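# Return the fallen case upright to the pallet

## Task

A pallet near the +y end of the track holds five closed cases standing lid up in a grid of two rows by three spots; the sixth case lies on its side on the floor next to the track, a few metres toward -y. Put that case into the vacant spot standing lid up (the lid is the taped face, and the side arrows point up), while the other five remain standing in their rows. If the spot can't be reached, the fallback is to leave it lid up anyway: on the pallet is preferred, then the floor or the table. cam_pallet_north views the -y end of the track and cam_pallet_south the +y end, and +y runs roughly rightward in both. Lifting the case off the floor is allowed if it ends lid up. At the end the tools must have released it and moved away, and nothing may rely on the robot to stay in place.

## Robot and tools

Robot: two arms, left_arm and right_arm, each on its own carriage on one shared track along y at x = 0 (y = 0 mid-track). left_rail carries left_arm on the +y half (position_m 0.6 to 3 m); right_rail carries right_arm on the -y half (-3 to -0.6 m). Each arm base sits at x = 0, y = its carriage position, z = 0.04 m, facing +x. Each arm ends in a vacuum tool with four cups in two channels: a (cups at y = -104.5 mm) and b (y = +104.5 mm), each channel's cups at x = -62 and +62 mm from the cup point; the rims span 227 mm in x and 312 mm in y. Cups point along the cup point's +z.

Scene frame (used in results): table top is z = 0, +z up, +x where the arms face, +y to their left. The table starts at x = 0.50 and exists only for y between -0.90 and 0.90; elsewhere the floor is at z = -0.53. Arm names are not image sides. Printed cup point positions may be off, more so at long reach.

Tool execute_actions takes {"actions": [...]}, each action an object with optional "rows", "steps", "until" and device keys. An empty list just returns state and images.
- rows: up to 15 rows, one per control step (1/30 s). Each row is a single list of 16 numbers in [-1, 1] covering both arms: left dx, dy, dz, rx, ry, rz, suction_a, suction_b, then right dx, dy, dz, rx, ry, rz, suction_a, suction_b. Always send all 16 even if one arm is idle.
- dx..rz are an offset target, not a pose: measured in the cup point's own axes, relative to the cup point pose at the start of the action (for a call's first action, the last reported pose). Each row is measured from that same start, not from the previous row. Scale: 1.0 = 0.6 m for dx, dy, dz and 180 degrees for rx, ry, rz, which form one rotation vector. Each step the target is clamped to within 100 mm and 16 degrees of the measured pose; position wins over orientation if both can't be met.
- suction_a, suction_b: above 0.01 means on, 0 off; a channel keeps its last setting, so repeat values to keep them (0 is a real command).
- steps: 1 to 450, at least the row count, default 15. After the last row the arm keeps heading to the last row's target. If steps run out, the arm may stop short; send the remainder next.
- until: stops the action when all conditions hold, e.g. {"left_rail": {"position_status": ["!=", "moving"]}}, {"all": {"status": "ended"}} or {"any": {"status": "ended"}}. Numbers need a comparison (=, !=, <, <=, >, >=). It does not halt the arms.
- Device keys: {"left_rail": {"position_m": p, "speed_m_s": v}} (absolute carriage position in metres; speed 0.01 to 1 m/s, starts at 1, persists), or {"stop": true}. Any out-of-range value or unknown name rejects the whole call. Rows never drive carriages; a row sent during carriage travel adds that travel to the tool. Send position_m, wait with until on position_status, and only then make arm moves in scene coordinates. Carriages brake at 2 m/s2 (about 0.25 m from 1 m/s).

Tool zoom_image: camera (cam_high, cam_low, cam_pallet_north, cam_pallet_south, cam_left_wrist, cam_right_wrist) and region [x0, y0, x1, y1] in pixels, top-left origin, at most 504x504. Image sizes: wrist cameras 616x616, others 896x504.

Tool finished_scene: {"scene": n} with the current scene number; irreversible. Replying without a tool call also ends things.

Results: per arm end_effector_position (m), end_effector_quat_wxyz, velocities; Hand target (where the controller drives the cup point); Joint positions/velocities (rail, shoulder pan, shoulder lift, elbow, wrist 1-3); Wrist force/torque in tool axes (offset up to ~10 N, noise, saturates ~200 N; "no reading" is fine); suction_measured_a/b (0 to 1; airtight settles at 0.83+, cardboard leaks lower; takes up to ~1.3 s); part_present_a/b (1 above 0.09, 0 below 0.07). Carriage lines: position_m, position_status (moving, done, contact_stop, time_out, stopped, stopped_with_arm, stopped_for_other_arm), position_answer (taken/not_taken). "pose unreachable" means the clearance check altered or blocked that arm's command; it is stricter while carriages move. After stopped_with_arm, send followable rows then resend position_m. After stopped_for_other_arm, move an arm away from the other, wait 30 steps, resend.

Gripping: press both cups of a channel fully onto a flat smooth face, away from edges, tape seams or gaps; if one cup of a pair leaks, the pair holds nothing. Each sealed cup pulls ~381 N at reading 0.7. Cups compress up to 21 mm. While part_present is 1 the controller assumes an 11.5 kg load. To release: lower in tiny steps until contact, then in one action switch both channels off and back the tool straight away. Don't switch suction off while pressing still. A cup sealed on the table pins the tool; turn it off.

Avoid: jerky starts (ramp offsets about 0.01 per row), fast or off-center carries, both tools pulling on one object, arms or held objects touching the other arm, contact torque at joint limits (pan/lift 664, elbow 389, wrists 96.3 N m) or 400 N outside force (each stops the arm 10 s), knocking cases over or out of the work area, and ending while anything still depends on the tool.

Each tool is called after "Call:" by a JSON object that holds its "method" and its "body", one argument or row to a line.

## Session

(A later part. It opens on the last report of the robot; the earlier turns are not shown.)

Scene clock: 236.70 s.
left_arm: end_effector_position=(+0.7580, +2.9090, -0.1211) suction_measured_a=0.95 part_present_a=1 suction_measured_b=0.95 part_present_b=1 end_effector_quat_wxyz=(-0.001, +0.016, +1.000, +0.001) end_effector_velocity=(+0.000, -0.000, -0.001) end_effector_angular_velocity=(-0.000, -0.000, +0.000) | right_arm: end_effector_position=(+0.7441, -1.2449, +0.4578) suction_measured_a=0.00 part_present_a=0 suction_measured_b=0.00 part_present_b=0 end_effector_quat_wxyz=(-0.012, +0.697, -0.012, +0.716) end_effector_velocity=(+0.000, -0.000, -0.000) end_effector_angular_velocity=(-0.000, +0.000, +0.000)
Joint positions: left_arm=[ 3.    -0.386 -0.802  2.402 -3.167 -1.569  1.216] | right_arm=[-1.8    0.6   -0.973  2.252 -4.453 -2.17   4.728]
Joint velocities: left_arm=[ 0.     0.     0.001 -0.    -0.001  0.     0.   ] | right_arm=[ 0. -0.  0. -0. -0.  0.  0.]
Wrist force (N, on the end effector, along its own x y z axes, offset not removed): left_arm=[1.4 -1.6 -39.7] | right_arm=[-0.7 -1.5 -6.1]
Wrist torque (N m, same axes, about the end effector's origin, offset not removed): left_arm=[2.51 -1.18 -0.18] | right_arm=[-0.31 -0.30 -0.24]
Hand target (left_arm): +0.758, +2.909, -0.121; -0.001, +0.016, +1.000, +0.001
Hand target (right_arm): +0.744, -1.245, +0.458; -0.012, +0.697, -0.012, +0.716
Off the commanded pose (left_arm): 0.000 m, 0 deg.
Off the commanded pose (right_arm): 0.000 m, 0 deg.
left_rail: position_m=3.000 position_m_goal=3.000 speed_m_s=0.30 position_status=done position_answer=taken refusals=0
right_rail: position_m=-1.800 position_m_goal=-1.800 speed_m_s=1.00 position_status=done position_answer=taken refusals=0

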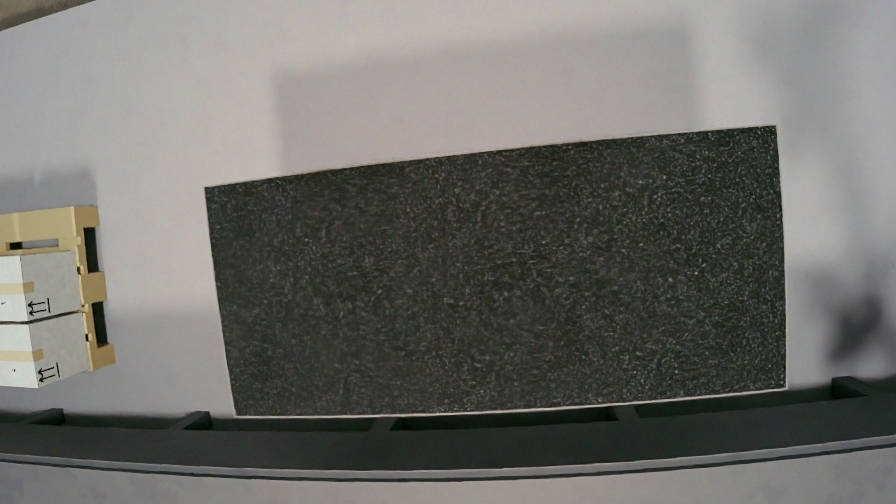

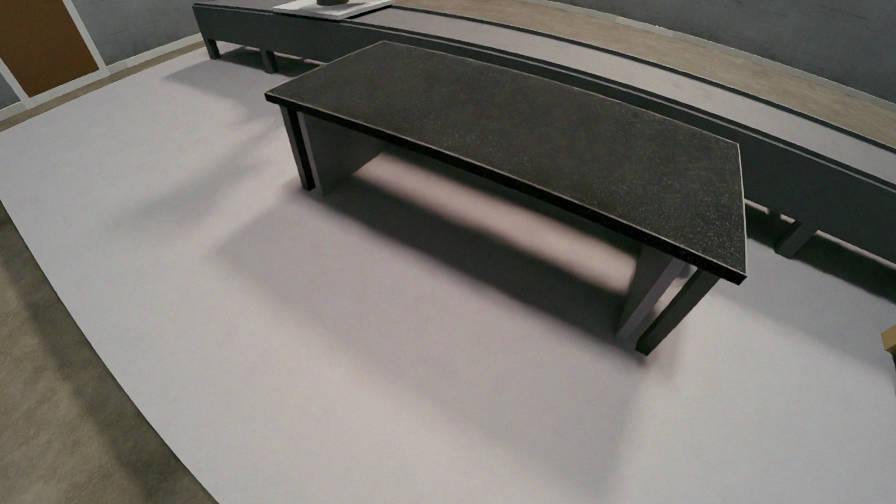

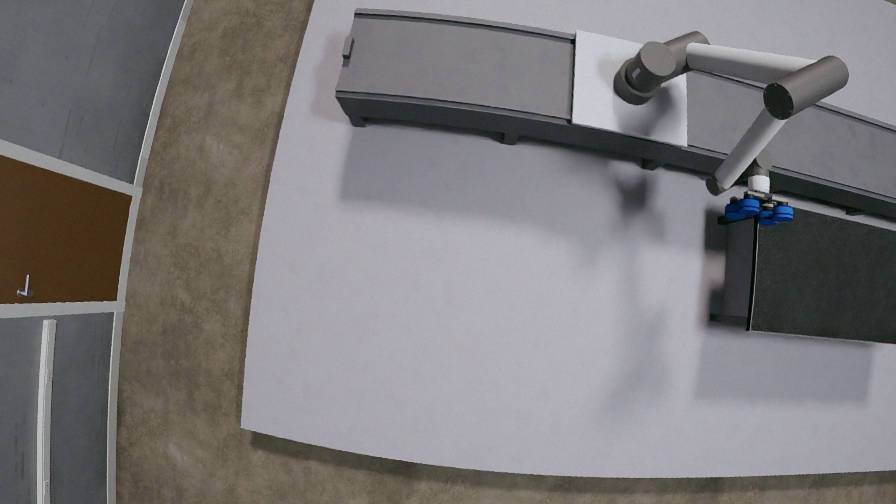

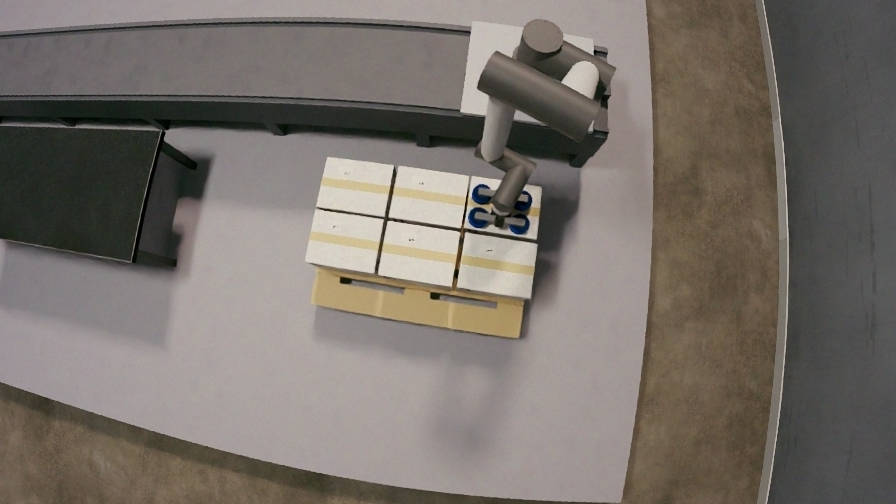

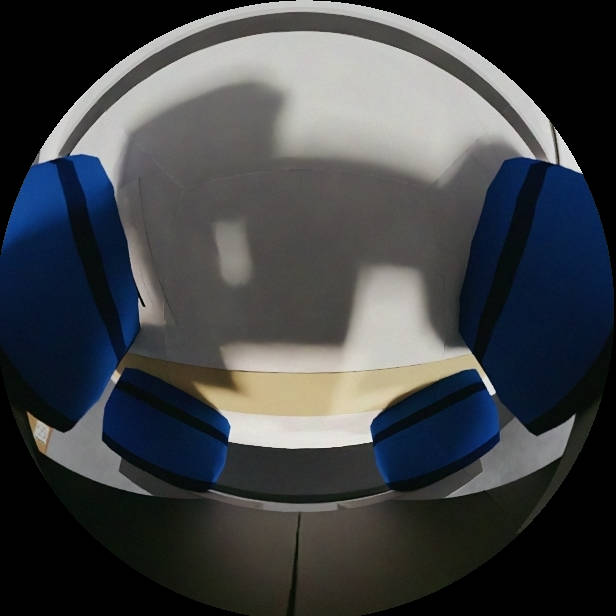

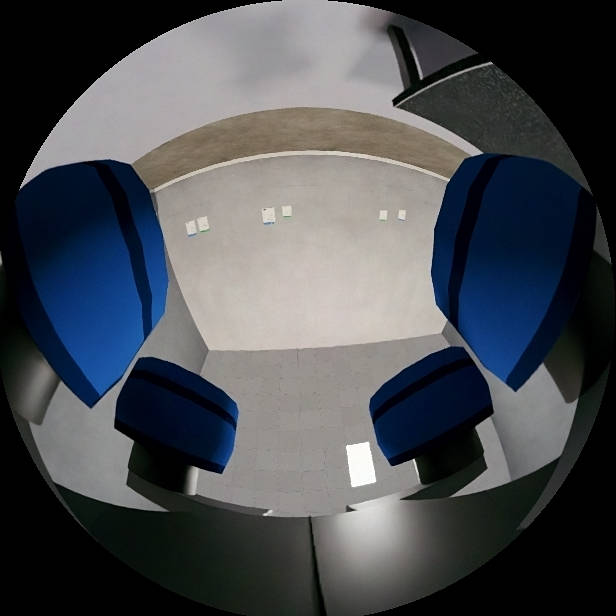

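Call:
{"method": "execute_actions", "body": {
  "actions": [
    {"rows":[[0,0,0.008,0,0,0,1,1,0,0,0,0,0,0,0,0]],"steps":15}
  ]
}}

Scene clock: 249.37 s.
left_arm: end_effector_position=(+0.7594, +2.9082, -0.1241) suction_measured_a=0.95 part_present_a=1 suction_measured_b=0.95 part_present_b=1 end_effector_quat_wxyz=(+0.001, +0.016, +1.000, -0.000) end_effector_velocity=(-0.000, +0.000, -0.000) end_effector_angular_velocity=(+0.000, +0.000, +0.000) | right_arm: end_effector_position=(+0.7441, -1.2449, +0.4578) suction_measured_a=0.00 part_present_a=0 suction_measured_b=0.00 part_present_b=0 end_effector_quat_wxyz=(-0.012, +0.697, -0.012, +0.716) end_effector_velocity=(-0.000, -0.000, +0.000) end_effector_angular_velocity=(+0.000, -0.000, -0.000)
Joint positions: left_arm=[ 3.    -0.386 -0.796  2.401 -3.178 -1.571  1.216] | right_arm=[-1.8    0.6   -0.973  2.252 -4.453 -2.17   4.728]
Joint velocities: left_arm=[ 0.  0.  0. -0.  0. -0. -0.] | right_arm=[ 0. -0. -0.  0. -0.  0.  0.]
Wrist force (N, on the end effector, along its own x y z axes, offset not removed): left_arm=[6.3 -2.4 -48.2] | right_arm=[-3.1 -7.2 1.8]
Wrist torque (N m, same axes, about the end effector's origin, offset not removed): left_arm=[3.98 -1.77 0.40] | right_arm=[-0.96 0.16 -0.25]
Hand target (left_arm): +0.759, +2.908, -0.124; +0.001, +0.016, +1.000, -0.000
Hand target (right_arm): +0.744, -1.245, +0.458; -0.012, +0.697, -0.012, +0.716
Off the commanded pose (left_arm): 0.002 m, 0 deg.
Off the commanded pose (right_arm): 0.000 m, 0 deg.
FORCE FAULT: contact force on the left arm reached its limit, and that arm stopped for 10 seconds. The contact can be on any part of that arm, not only on its tool. That arm's remaining commands of this call were not run. That arm holds still and accepts commands again. Move the arm away from the contact; if what it grips holds it there, let go first. Pushing or pulling that hard again can fault the arm again.
left_rail: position_m=3.000 position_m_goal=3.000 speed_m_s=0.30 position_status=done position_answer=taken refusals=0
right_rail: position_m=-1.800 position_m_goal=-1.800 speed_m_s=1.00 position_status=done position_answer=taken refusals=0

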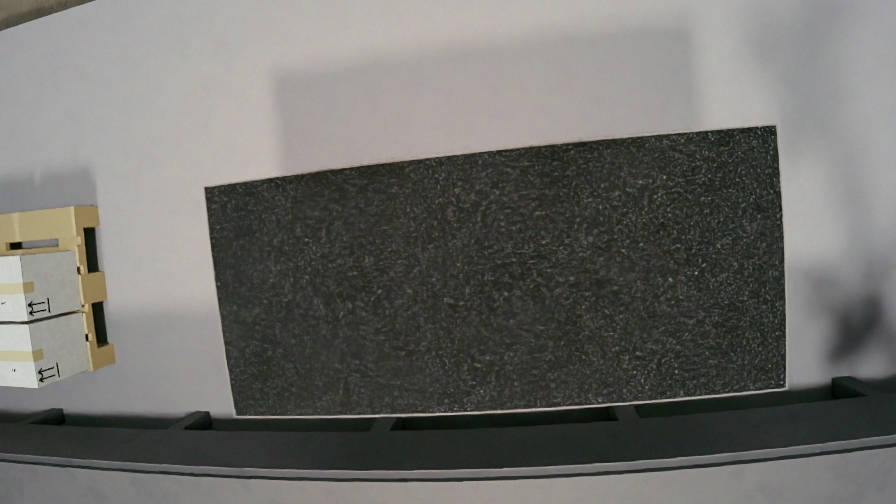

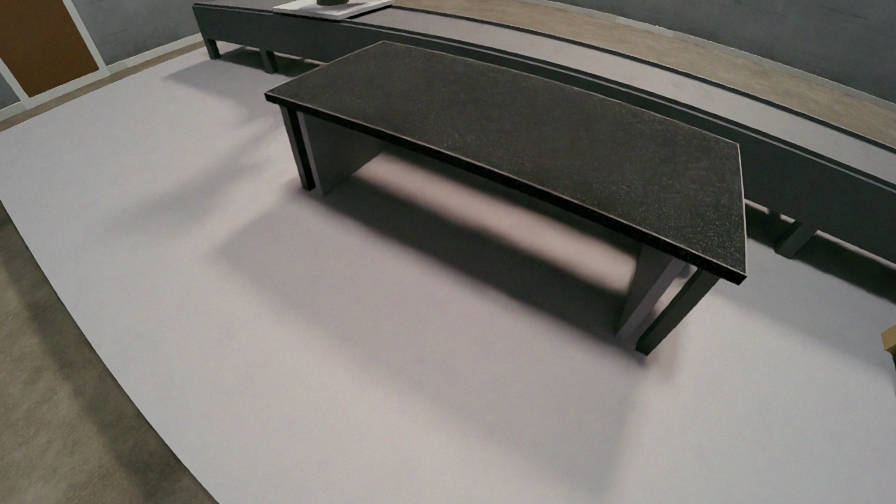

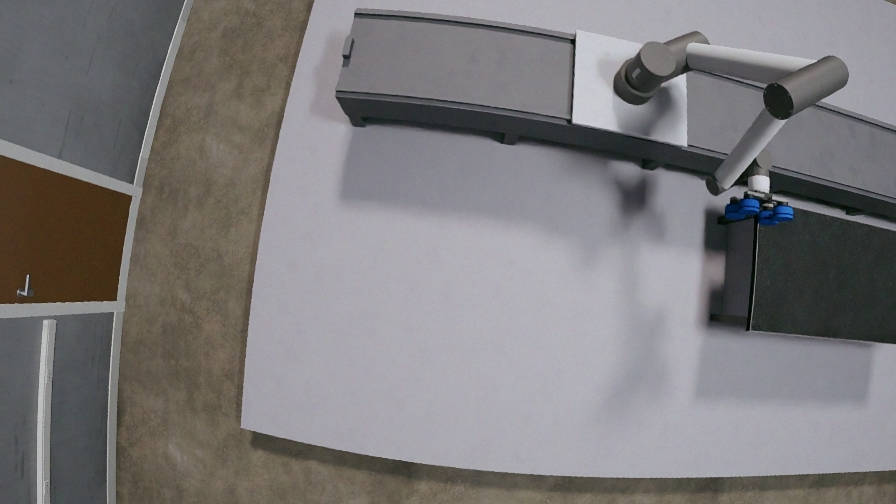

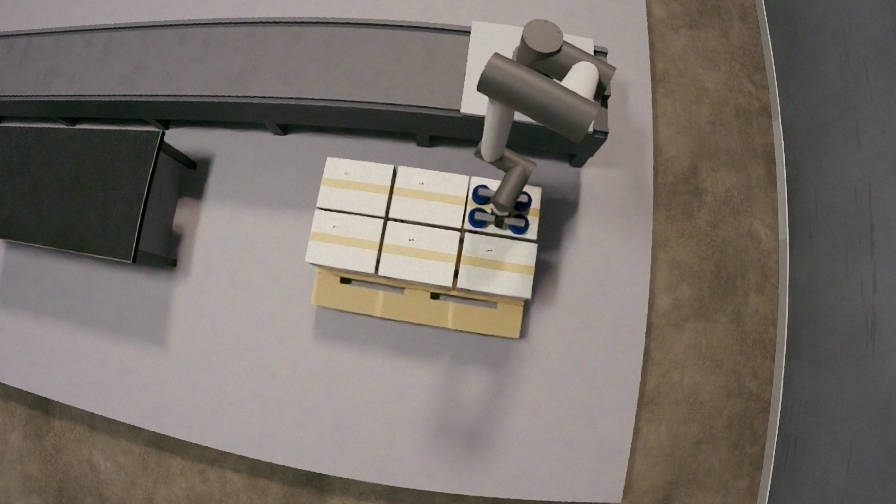

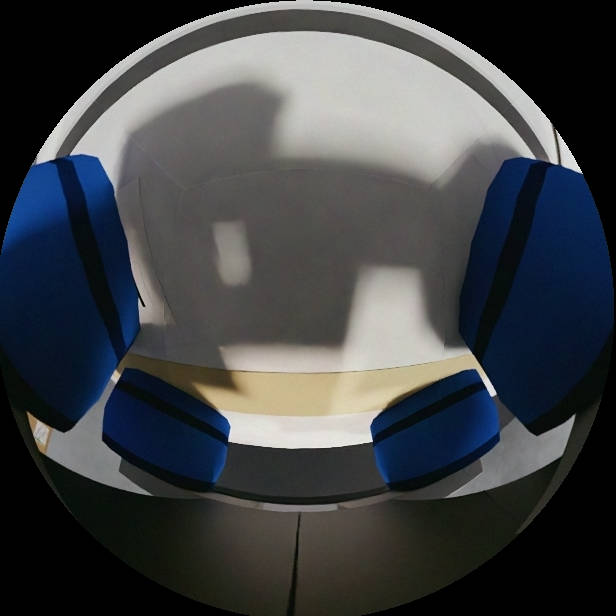

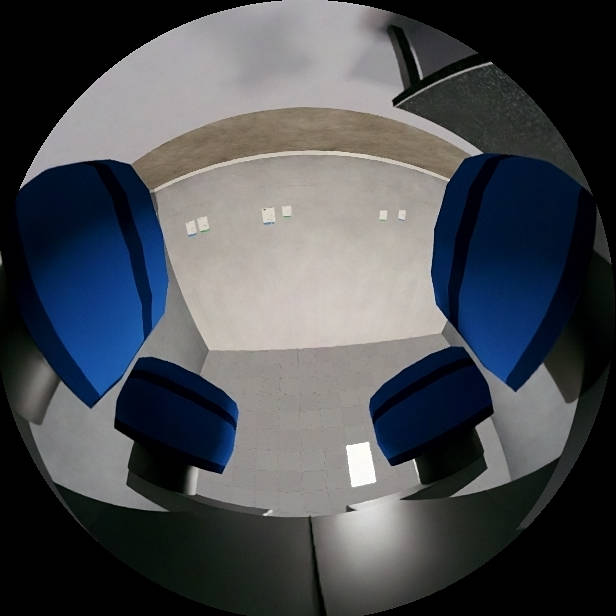

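Call:
{"method": "execute_actions", "body": {
  "actions": [
    {"rows":[[0,0,-0.03,0,0,0,0,0,0,0,0,0,0,0,0,0],[0,0,-0.08,0,0,0,0,0,0,0,0,0,0,0,0,0],[0,0,-0.2,0,0,0,0,0,0,0,0,0,0,0,0,0],[0,0,-0.5,0,0,0,0,0,0,0,0,0,0,0,0,0]],"steps":60}
  ]
}}

Scene clock: 253.93 s.
left_arm: end_effector_position=(+0.7587, +2.9081, +0.1760) suction_measured_a=0.00 part_present_a=0 suction_measured_b=0.00 part_present_b=0 end_effector_quat_wxyz=(+0.001, +0.016, +1.000, -0.000) end_effector_velocity=(+0.000, -0.000, +0.000) end_effector_angular_velocity=(-0.000, -0.000, -0.000) | right_arm: end_effector_position=(+0.7441, -1.2449, +0.4578) suction_measured_a=0.00 part_present_a=0 suction_measured_b=0.00 part_present_b=0 end_effector_quat_wxyz=(-0.012, +0.697, -0.012, +0.716) end_effector_velocity=(-0.000, -0.000, +0.000) end_effector_angular_velocity=(-0.000, -0.000, +0.000)
Joint positions: left_arm=[ 3.    -0.387 -1.297  2.376 -2.652 -1.571  1.216] | right_arm=[-1.8    0.6   -0.973  2.252 -4.453 -2.17   4.728]
Joint velocities: left_arm=[ 0. -0. -0. -0.  0.  0. -0.] | right_arm=[ 0.  0. -0.  0.  0.  0. -0.]
Wrist force (N, on the end effector, along its own x y z axes, offset not removed): left_arm=[2.3 1.3 -2.8] | right_arm=[-2.5 -5.9 3.5]
Wrist torque (N m, same axes, about the end effector's origin, offset not removed): left_arm=[-0.20 -0.27 -0.08] | right_arm=[-0.84 -0.17 -0.13]
Hand target (left_arm): +0.759, +2.908, +0.176; +0.001, +0.016, +1.000, -0.000
Hand target (right_arm): +0.744, -1.245, +0.458; -0.012, +0.697, -0.012, +0.716
Off the commanded pose (left_arm): 0.000 m, 0 deg.
Off the commanded pose (right_arm): 0.000 m, 0 deg.
left_rail: position_m=3.000 position_m_goal=3.000 speed_m_s=0.30 position_status=done position_answer=taken refusals=0
right_rail: position_m=-1.800 position_m_goal=-1.800 speed_m_s=1.00 position_status=done position_answer=taken refusals=0

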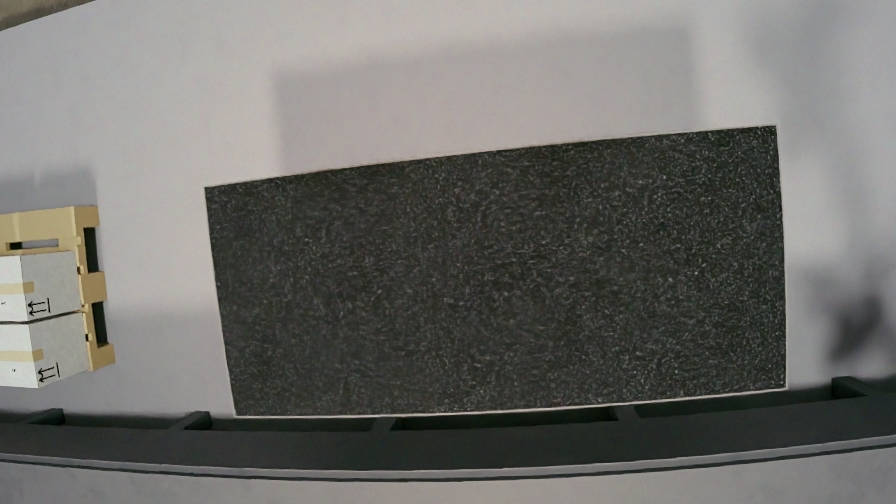

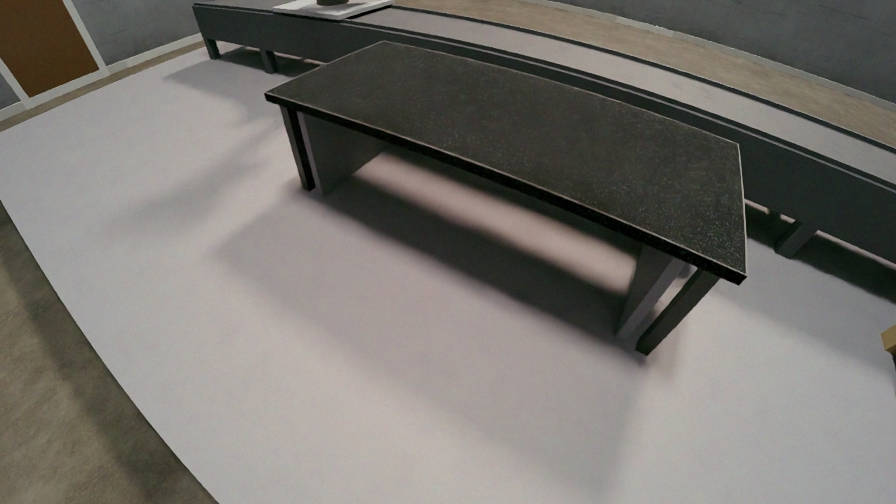

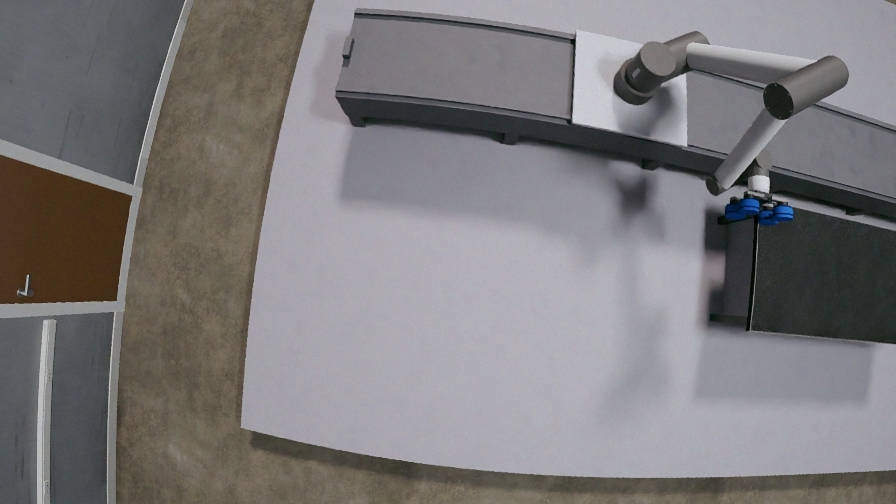

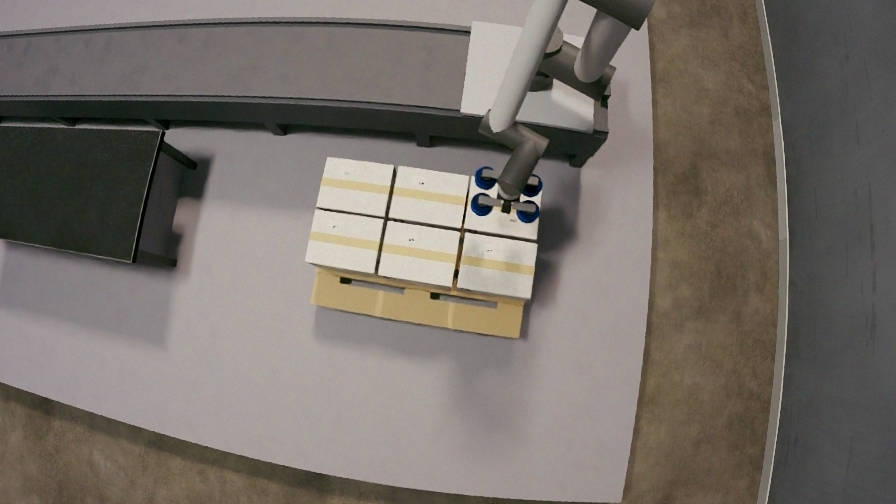

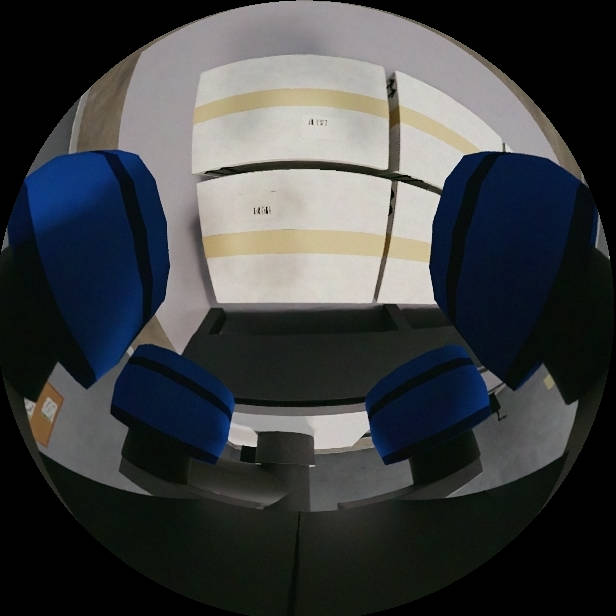

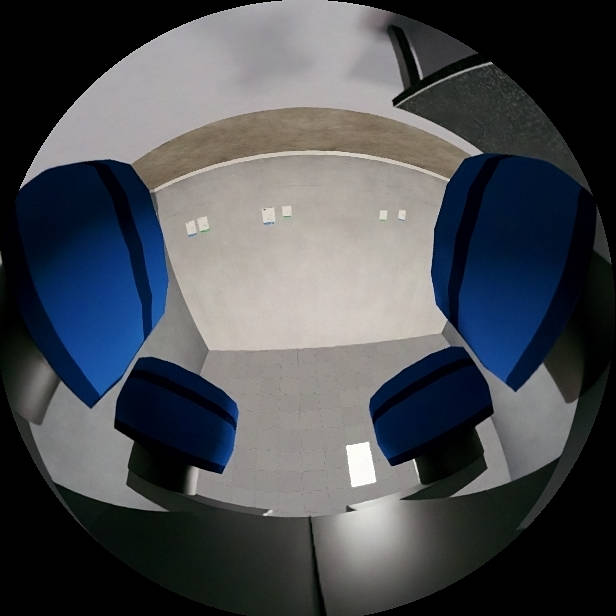

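Call:
{"method": "finished_scene", "body": {
  "scene": 2
}}

The scene is finished: the task was done.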